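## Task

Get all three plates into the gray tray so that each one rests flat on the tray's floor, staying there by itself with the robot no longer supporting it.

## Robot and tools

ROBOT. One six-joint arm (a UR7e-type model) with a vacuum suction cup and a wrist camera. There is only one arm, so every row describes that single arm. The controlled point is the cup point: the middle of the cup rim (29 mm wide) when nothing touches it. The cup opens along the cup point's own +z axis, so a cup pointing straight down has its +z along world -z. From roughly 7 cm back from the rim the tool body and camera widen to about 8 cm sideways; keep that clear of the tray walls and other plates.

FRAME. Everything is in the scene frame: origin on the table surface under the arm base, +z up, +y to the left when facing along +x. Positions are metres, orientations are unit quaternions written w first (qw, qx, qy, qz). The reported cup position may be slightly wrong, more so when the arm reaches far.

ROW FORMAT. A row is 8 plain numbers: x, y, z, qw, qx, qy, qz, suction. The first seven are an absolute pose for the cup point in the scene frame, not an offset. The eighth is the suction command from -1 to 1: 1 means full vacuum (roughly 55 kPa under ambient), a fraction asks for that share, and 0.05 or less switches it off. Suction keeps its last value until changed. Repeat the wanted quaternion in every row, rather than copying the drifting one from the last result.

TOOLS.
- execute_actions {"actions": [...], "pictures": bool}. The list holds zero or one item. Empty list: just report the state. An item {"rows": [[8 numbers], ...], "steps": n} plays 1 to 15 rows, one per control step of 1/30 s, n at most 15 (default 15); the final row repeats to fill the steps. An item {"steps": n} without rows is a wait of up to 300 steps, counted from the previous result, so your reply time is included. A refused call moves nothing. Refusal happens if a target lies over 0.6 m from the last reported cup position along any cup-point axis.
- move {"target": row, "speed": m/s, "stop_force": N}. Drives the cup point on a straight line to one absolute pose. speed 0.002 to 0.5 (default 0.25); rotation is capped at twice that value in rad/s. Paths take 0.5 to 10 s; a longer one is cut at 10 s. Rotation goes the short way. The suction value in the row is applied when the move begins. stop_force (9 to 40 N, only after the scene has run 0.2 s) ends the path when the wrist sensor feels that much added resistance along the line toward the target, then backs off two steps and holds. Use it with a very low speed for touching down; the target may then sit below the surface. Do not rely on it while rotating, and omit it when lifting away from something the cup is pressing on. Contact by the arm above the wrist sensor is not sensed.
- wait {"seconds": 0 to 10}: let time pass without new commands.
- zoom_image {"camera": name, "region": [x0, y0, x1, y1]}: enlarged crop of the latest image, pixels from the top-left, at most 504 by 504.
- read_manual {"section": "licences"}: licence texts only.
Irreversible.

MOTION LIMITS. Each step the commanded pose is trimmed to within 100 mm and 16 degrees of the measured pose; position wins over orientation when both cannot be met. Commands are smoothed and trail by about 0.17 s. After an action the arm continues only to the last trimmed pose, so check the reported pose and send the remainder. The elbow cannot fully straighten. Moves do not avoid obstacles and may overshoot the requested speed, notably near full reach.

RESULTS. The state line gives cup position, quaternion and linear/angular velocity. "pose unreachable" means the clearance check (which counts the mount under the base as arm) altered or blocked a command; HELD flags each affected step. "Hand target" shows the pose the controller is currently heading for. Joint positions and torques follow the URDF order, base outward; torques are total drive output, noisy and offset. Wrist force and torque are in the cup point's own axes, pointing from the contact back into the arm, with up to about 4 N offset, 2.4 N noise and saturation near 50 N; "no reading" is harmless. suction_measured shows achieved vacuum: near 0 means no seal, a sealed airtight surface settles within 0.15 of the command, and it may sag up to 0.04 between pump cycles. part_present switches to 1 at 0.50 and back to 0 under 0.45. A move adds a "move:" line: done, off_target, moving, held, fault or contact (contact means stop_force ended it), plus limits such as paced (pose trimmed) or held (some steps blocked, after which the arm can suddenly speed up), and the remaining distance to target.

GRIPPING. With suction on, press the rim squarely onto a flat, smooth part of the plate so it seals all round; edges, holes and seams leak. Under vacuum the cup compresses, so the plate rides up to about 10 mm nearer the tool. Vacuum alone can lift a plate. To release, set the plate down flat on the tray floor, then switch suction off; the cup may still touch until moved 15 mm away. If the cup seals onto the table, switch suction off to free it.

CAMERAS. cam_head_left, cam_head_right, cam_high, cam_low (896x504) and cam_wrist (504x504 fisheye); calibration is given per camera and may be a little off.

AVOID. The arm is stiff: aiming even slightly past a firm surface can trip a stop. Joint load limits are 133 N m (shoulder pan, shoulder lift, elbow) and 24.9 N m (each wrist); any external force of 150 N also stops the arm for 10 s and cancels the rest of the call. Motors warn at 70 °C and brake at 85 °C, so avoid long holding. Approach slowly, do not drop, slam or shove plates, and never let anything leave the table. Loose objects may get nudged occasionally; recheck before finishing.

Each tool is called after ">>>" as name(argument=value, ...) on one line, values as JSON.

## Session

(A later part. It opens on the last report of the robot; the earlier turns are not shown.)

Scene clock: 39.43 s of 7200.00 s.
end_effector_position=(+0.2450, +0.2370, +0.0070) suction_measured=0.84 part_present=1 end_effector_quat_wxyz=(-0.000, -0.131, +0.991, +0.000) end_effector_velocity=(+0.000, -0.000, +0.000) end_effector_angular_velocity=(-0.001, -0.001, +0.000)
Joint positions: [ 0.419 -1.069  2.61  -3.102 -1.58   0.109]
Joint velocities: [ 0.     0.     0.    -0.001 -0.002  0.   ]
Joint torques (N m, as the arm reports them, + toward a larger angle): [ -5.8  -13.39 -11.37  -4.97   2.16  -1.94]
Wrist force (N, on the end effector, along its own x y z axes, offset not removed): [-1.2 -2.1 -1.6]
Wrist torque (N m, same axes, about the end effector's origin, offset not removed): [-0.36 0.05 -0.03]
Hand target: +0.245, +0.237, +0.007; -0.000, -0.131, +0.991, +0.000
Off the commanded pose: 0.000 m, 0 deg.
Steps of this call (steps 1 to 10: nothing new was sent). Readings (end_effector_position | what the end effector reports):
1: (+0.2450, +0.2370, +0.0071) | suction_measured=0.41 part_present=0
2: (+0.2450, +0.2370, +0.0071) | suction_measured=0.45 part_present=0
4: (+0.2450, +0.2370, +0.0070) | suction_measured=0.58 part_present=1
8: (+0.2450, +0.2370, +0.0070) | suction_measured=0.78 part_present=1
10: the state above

>>> move(target=[0.421, -0.061, 0.11, 0, 0.233, 0.972, 0, 1], speed=0.35)

Scene clock: 41.80 s of 7200.00 s.
end_effector_position=(+0.4214, -0.0605, +0.1099) suction_measured=0.98 part_present=1 end_effector_quat_wxyz=(+0.000, +0.233, +0.972, +0.001) end_effector_velocity=(+0.001, -0.001, -0.000) end_effector_angular_velocity=(+0.001, +0.002, -0.003)
Joint positions: [-0.406 -1.351  2.349 -2.57  -1.583  0.017]
Joint velocities: [-0.002  0.002 -0.004  0.004 -0.     0.001]
Joint torques (N m, as the arm reports them, + toward a larger angle): [ -3.15 -12.56 -21.6    0.62   2.09   1.11]
Wrist force (N, on the end effector, along its own x y z axes, offset not removed): [3.6 -2.9 0.7]
Wrist torque (N m, same axes, about the end effector's origin, offset not removed): [-0.43 -0.39 0.00]
Hand target: +0.421, -0.061, +0.110; +0.000, +0.233, +0.972, +0.001
Off the commanded pose: 0.001 m, 0 deg.
move: done
camera_calibration (this result's frames):
cam_wrist: T_world_to_cam=[[-0.419203, -0.907888, -0.00273171, 0.131548], [-0.849399, 0.391131, 0.354313, 0.353736], [-0.320608, 0.15085, -0.935123, 0.347742], [0, 0, 0, 1]] pos_world=[0.467098, -0.0713826, 0.200207]

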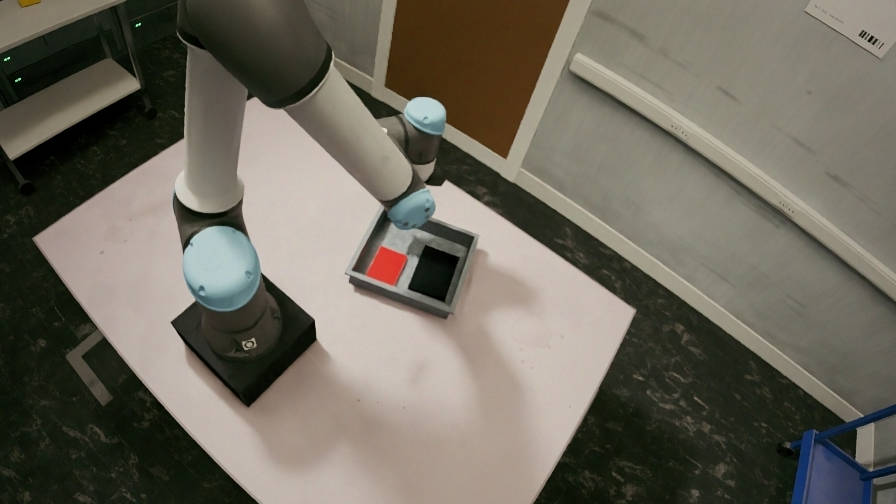

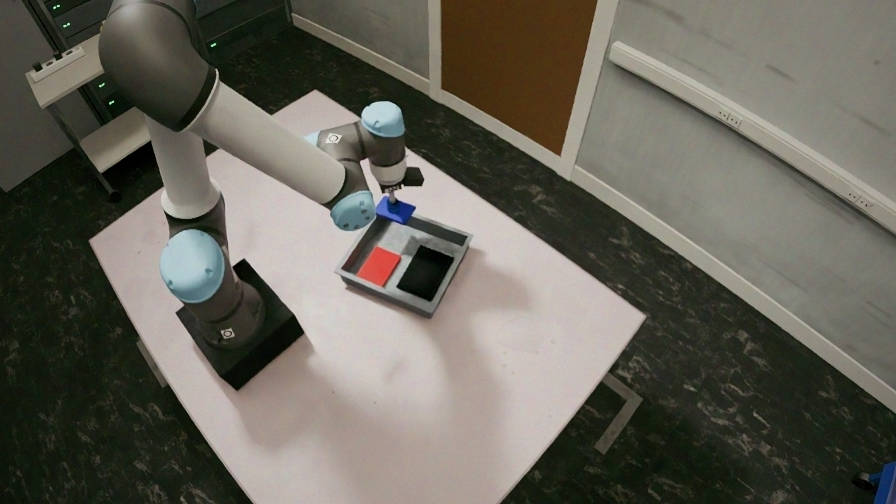

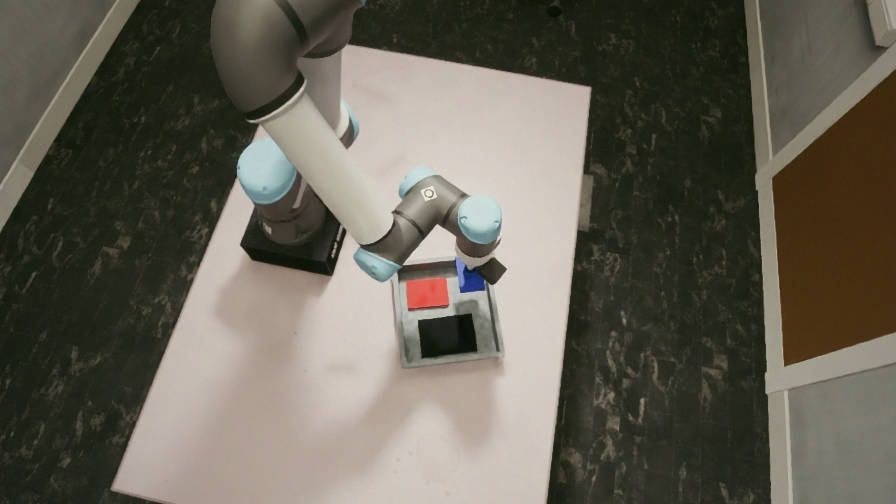

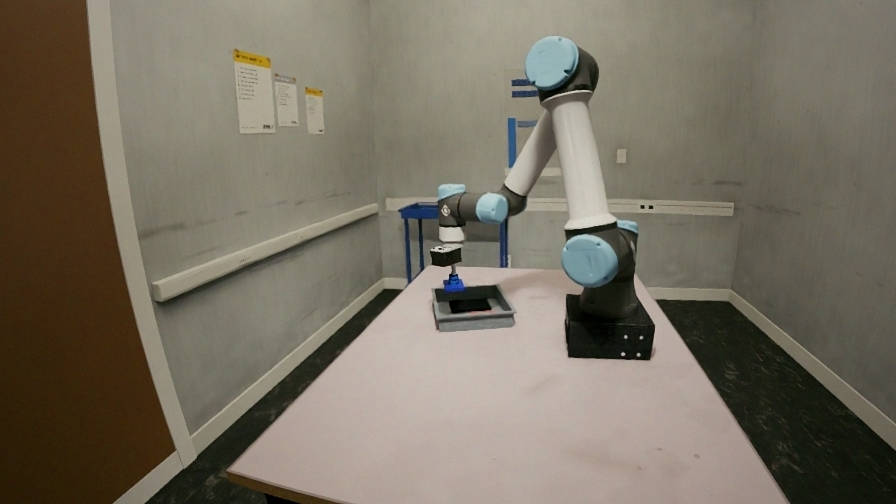

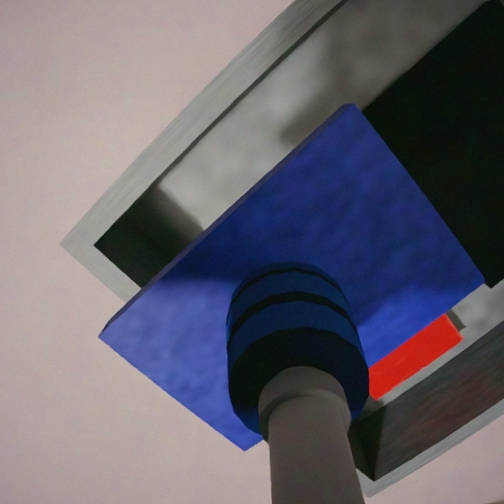

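>>> move(target=[0.421, -0.061, 0.006, 0, 0.233, 0.972, 0, 1], speed=0.15)

>>> move(target=[0.421, -0.061, 0.0005, 0, 0.233, 0.972, 0, 1], speed=0.004, stop_force=9)

Scene clock: 43.73 s of 7200.00 s.
end_effector_position=(+0.4209, -0.0610, +0.0062) suction_measured=0.99 part_present=1 end_effector_quat_wxyz=(-0.000, +0.233, +0.972, +0.000) end_effector_velocity=(+0.001, -0.000, -0.002) end_effector_angular_velocity=(-0.002, -0.001, +0.000)
Joint positions: [-0.41  -1.029  2.38  -2.921 -1.585  0.013]
Joint velocities: [ 0.001  0.006 -0.001 -0.007 -0.001  0.   ]
Joint torques (N m, as the arm reports them, + toward a larger angle): [  9.05 -17.28 -17.29  -5.31  -1.92  -0.14]
Wrist force (N, on the end effector, along its own x y z axes, offset not removed): [-1.5 -4.0 -1.8]
Wrist torque (N m, same axes, about the end effector's origin, offset not removed): [-0.54 0.09 0.03]
Hand target: +0.421, -0.061, +0.006; +0.000, +0.233, +0.972, +0.000
Off the commanded pose: 0.000 m, 0 deg.
move: done
camera_calibration (this result's frames):
cam_wrist: T_world_to_cam=[[-0.419406, -0.907798, -0.000919808, 0.130667], [-0.84881, 0.391794, 0.354993, 0.390124], [-0.321902, 0.149667, -0.934868, 0.251121], [0, 0, 0, 1]] pos_world=[0.46678, -0.0718136, 0.0963936]

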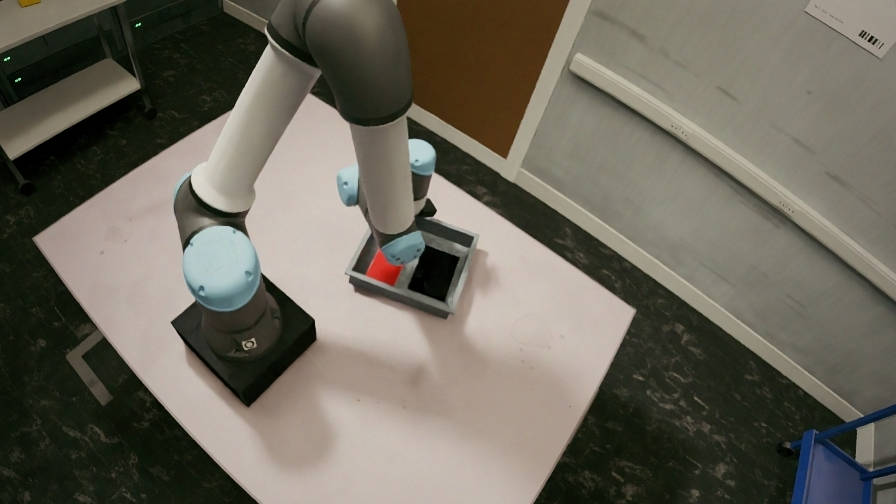

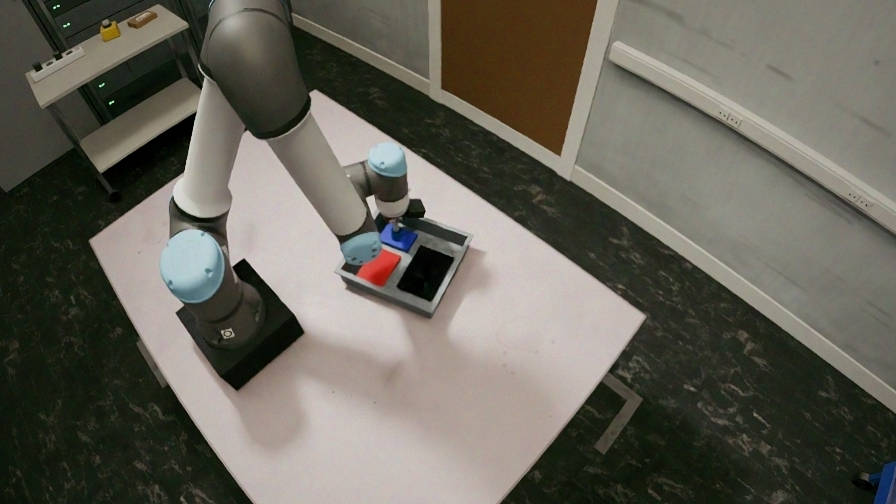

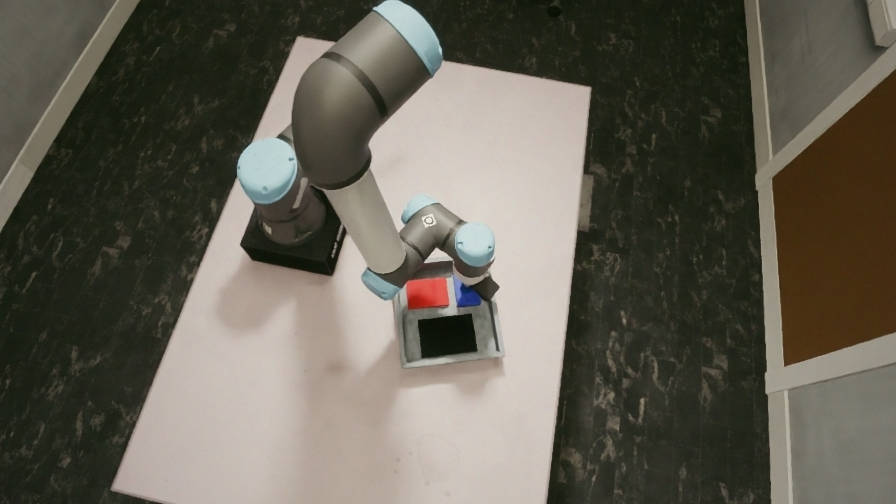

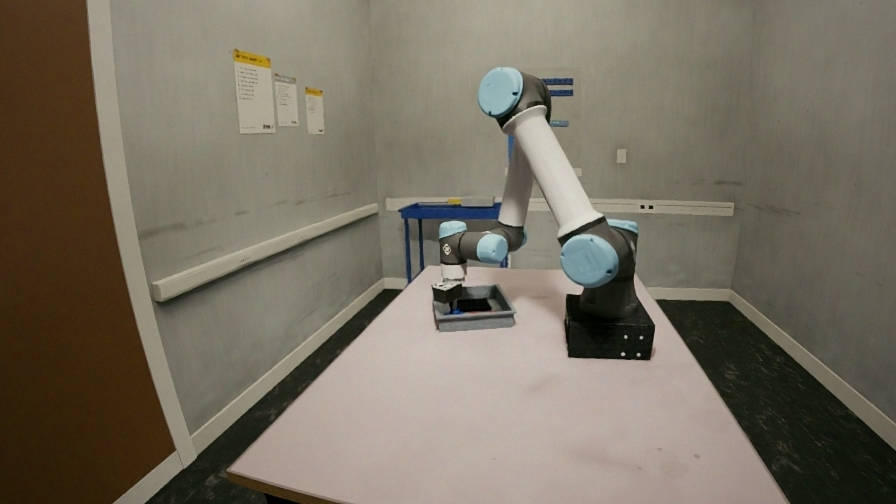

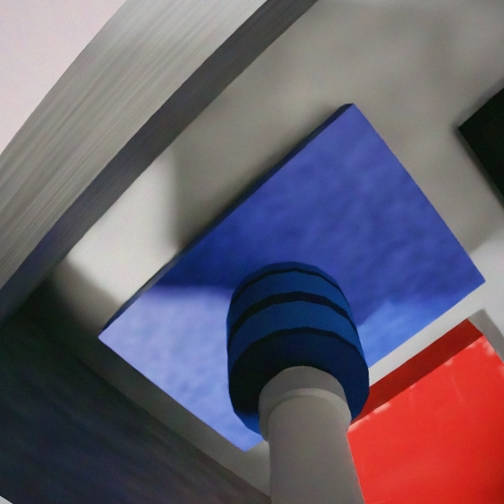

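Scene clock: 45.23 s of 7200.00 s.
end_effector_position=(+0.4210, -0.0610, +0.0016) suction_measured=1.00 part_present=1 end_effector_quat_wxyz=(+0.000, +0.233, +0.972, -0.000) end_effector_velocity=(-0.000, +0.000, +0.001) end_effector_angular_velocity=(+0.001, +0.002, +0.000)
Joint positions: [-0.41  -1.014  2.379 -2.936 -1.585  0.013]
Joint velocities: [ 0.    -0.004 -0.     0.006  0.     0.   ]
Joint torques (N m, as the arm reports them, + toward a larger angle): [ -5.02 -34.87  -9.8    1.42  -1.54  -1.51]
Wrist force (N, on the end effector, along its own x y z axes, offset not removed): [3.3 0.3 -18.4]
Wrist torque (N m, same axes, about the end effector's origin, offset not removed): [0.11 -0.24 -0.07]
Hand target: +0.421, -0.061, +0.002; -0.000, +0.233, +0.972, -0.000
Off the commanded pose: 0.001 m, 0 deg.
move: contact
camera_calibration (this result's frames):
cam_wrist: T_world_to_cam=[[-0.419415, -0.907794, -0.000904607, 0.130693], [-0.848847, 0.391827, 0.354868, 0.39186], [-0.321792, 0.149605, -0.934916, 0.246856], [0, 0, 0, 1]] pos_world=[0.46688, -0.0718298, 0.0918499]

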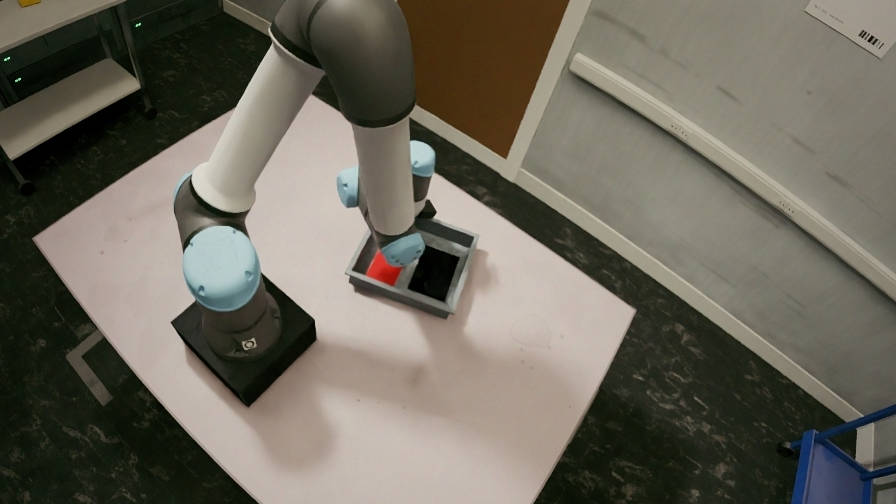

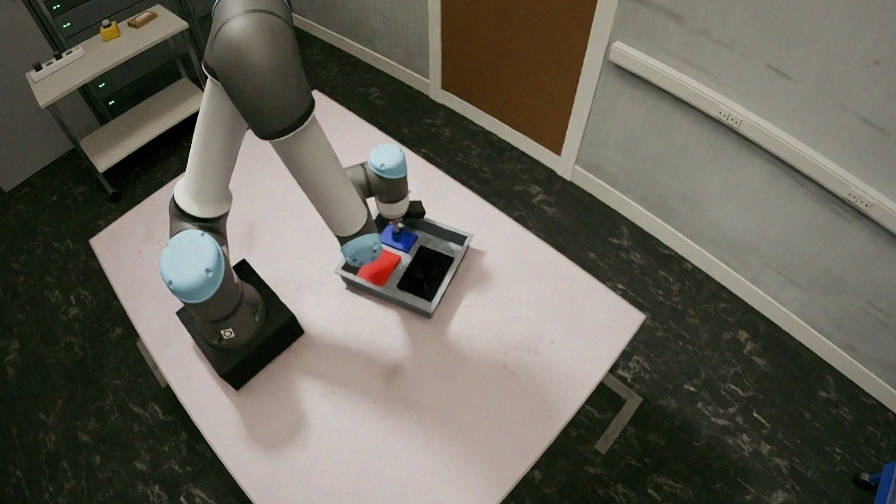

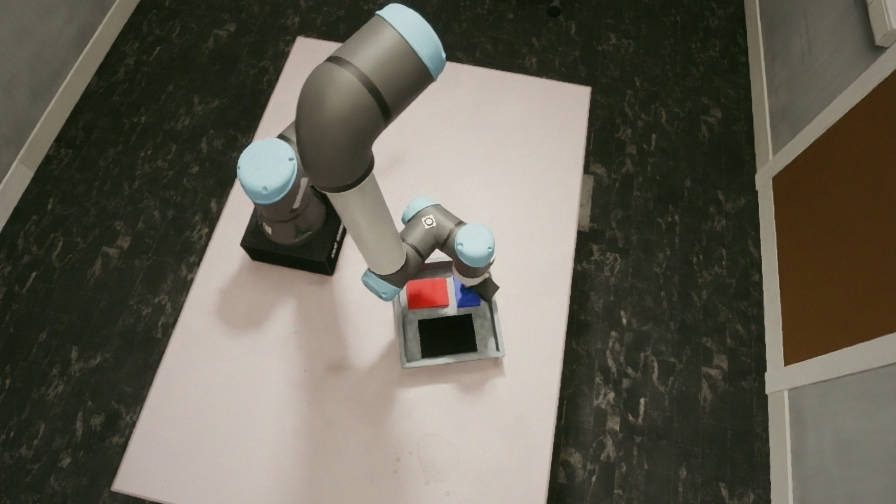

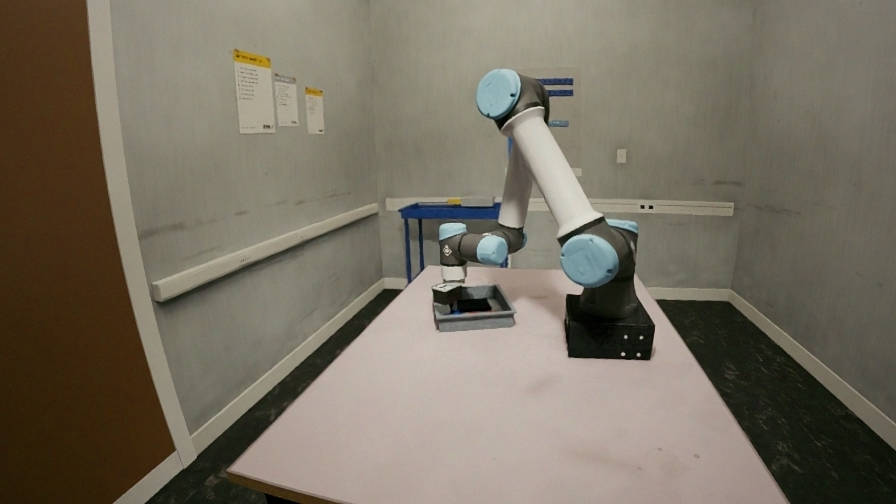

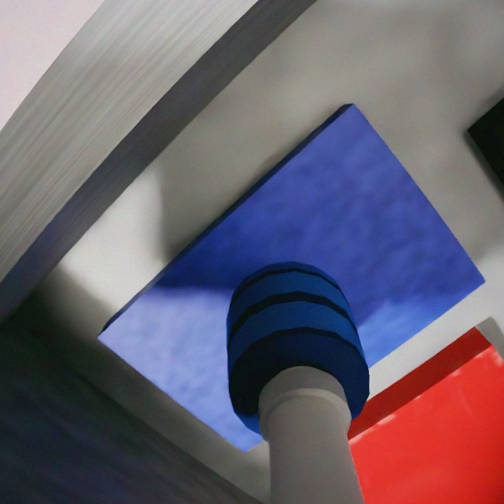

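>>> execute_actions(actions=[])

Scene clock: 46.20 s of 7200.00 s.
end_effector_position=(+0.4210, -0.0610, +0.0018) suction_measured=0.99 part_present=1 end_effector_quat_wxyz=(-0.000, +0.233, +0.972, -0.000) end_effector_velocity=(-0.000, -0.001, +0.000) end_effector_angular_velocity=(-0.002, +0.000, -0.000)
Joint positions: [-0.41  -1.015  2.379 -2.935 -1.585  0.013]
Joint velocities: [-0.001  0.     0.001 -0.001 -0.002 -0.   ]
Joint torques (N m, as the arm reports them, + toward a larger angle): [ -5.1  -35.86   2.95   0.35  -1.2   -0.97]
Wrist force (N, on the end effector, along its own x y z axes, offset not removed): [0.5 -2.1 -4.6]
Wrist torque (N m, same axes, about the end effector's origin, offset not removed): [-0.42 -0.42 0.09]
Hand target: +0.421, -0.061, +0.002; -0.000, +0.233, +0.972, -0.000
Off the commanded pose: 0.001 m, 0 deg.
Steps of this call (steps 1 to 29: nothing new was sent). Readings (end_effector_position | what the end effector reports):
1: (+0.4210, -0.0610, +0.0016) | suction_measured=1.00 part_present=1
2: (+0.4210, -0.0610, +0.0017) | suction_measured=1.00 part_present=1
4: (+0.4210, -0.0610, +0.0017) | suction_measured=1.00 part_present=1
8: (+0.4210, -0.0610, +0.0017) | suction_measured=1.00 part_present=1
29: the state above
camera_calibration (this result's frames):
cam_wrist: T_world_to_cam=[[-0.419416, -0.907794, -0.000906088, 0.130691], [-0.848827, 0.391818, 0.354925, 0.391756], [-0.321843, 0.14963, -0.934894, 0.247019], [0, 0, 0, 1]] pos_world=[0.466849, -0.0718178, 0.0920113]

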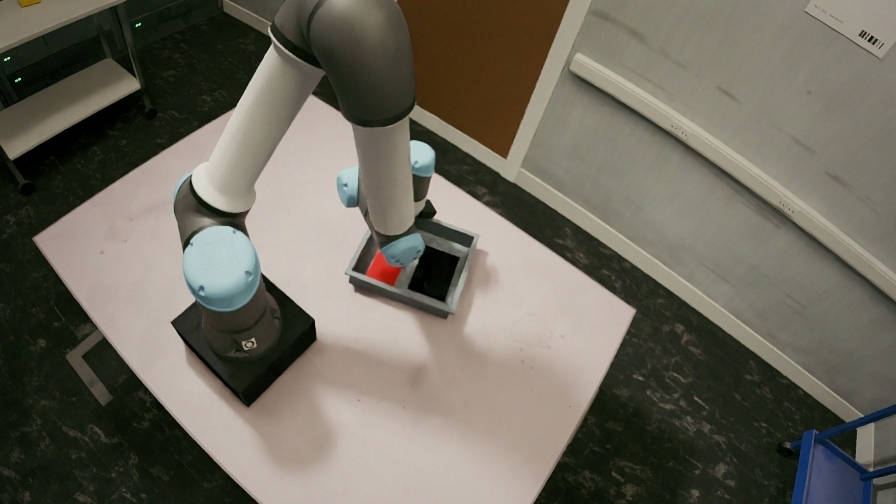

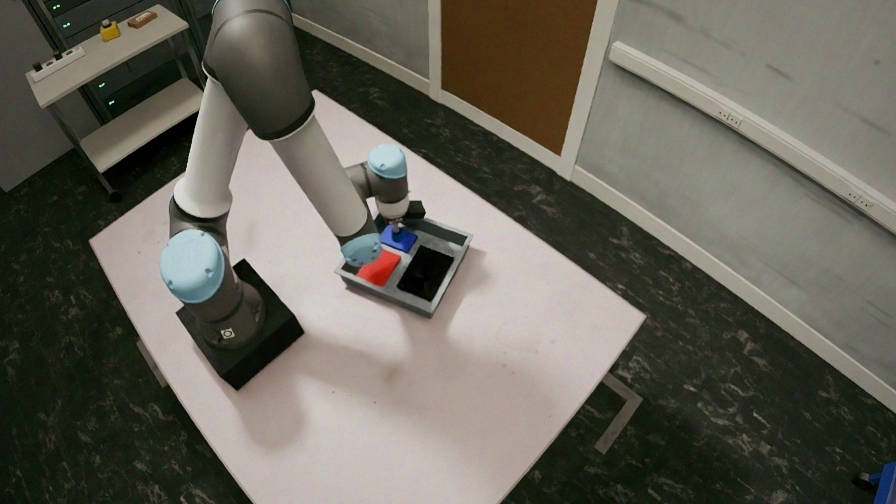

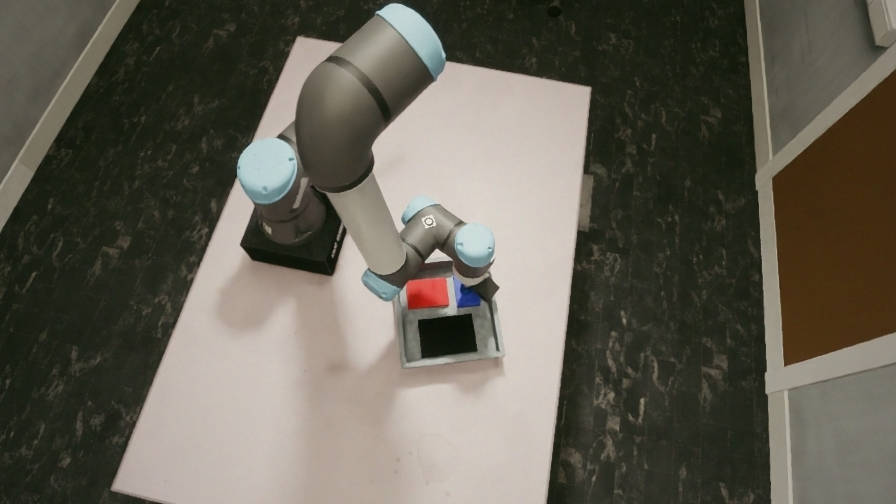

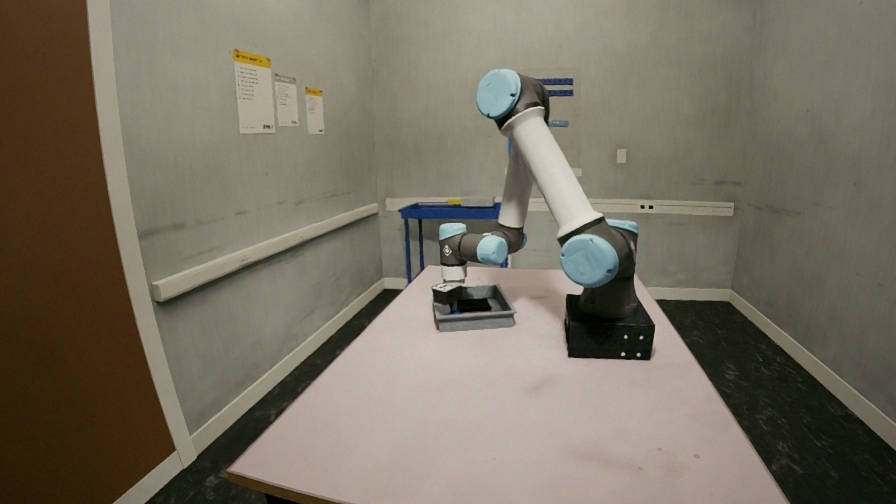

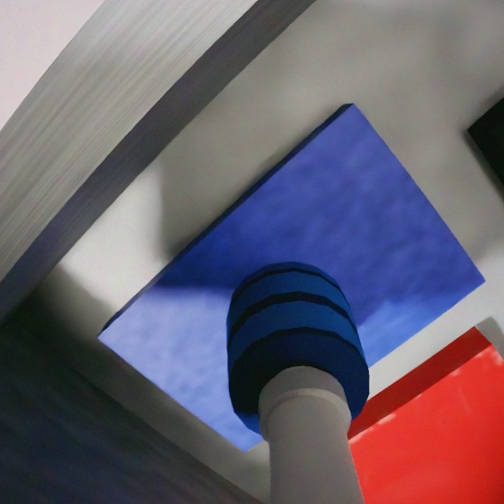

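>>> move(target=[0.421, -0.061, 0.075, 0, 0.233, 0.972, 0, 0], speed=0.15)

Scene clock: 49.00 s of 7200.00 s.
end_effector_position=(+0.4210, -0.0610, +0.0748) suction_measured=0.00 part_present=0 end_effector_quat_wxyz=(+0.000, +0.233, +0.972, +0.000) end_effector_velocity=(-0.001, -0.000, +0.001) end_effector_angular_velocity=(-0.001, +0.002, -0.000)
Joint positions: [-0.407 -1.249  2.369 -2.691 -1.585  0.015]
Joint velocities: [-0.    -0.005 -0.001  0.007 -0.002 -0.   ]
Joint torques (N m, as the arm reports them, + toward a larger angle): [ -4.01 -33.94 -20.34   0.38   1.98  -0.22]
Wrist force (N, on the end effector, along its own x y z axes, offset not removed): [0.8 -0.9 0.5]
Wrist torque (N m, same axes, about the end effector's origin, offset not removed): [-0.01 -0.17 -0.07]
Hand target: +0.421, -0.061, +0.075; -0.000, +0.233, +0.972, -0.000
Off the commanded pose: 0.000 m, 0 deg.
move: done
camera_calibration (this result's frames):
cam_wrist: T_world_to_cam=[[-0.419398, -0.907802, -0.000926724, 0.13081], [-0.84885, 0.391801, 0.354888, 0.365855], [-0.321805, 0.149626, -0.934908, 0.315305], [0, 0, 0, 1]] pos_world=[0.466884, -0.0717706, 0.165065]

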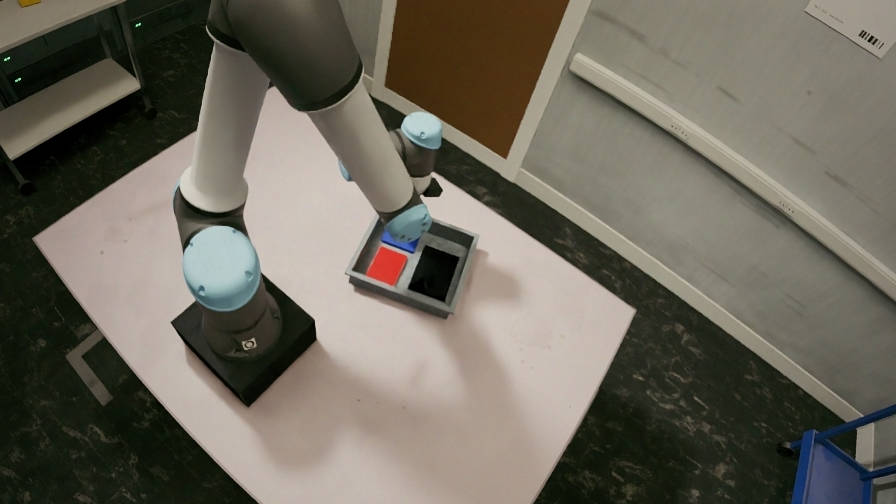

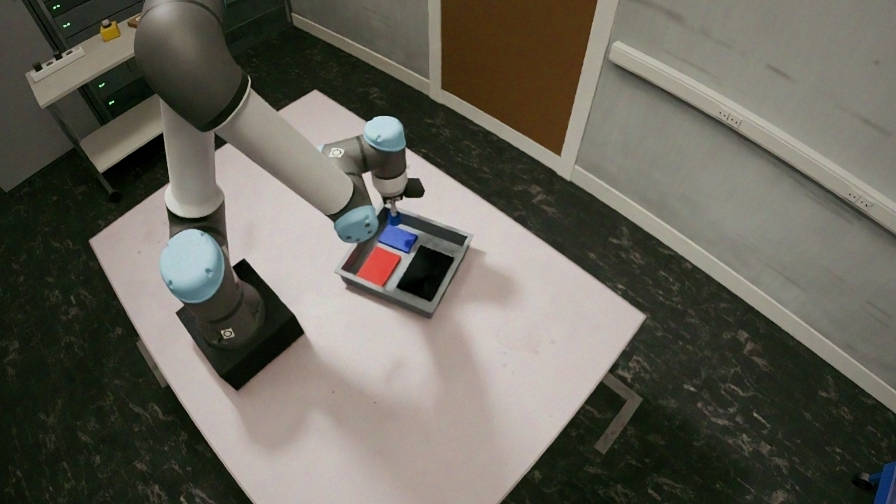

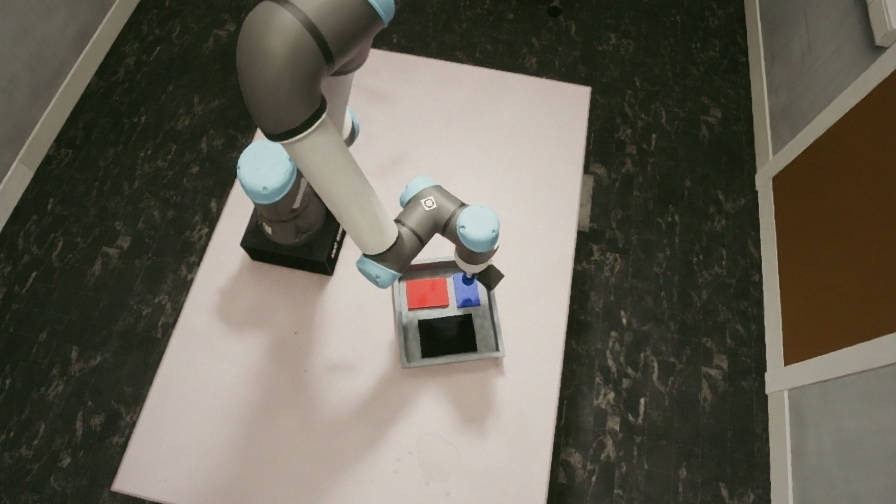

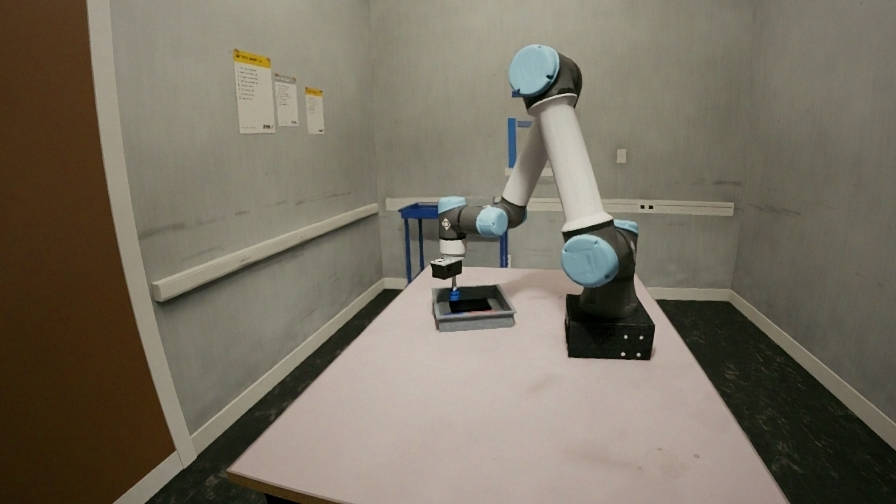

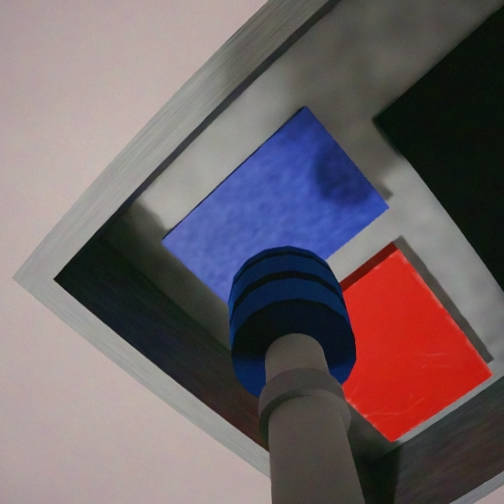

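>>> finished_scene(scene=2)

The scene is finished: the task was done.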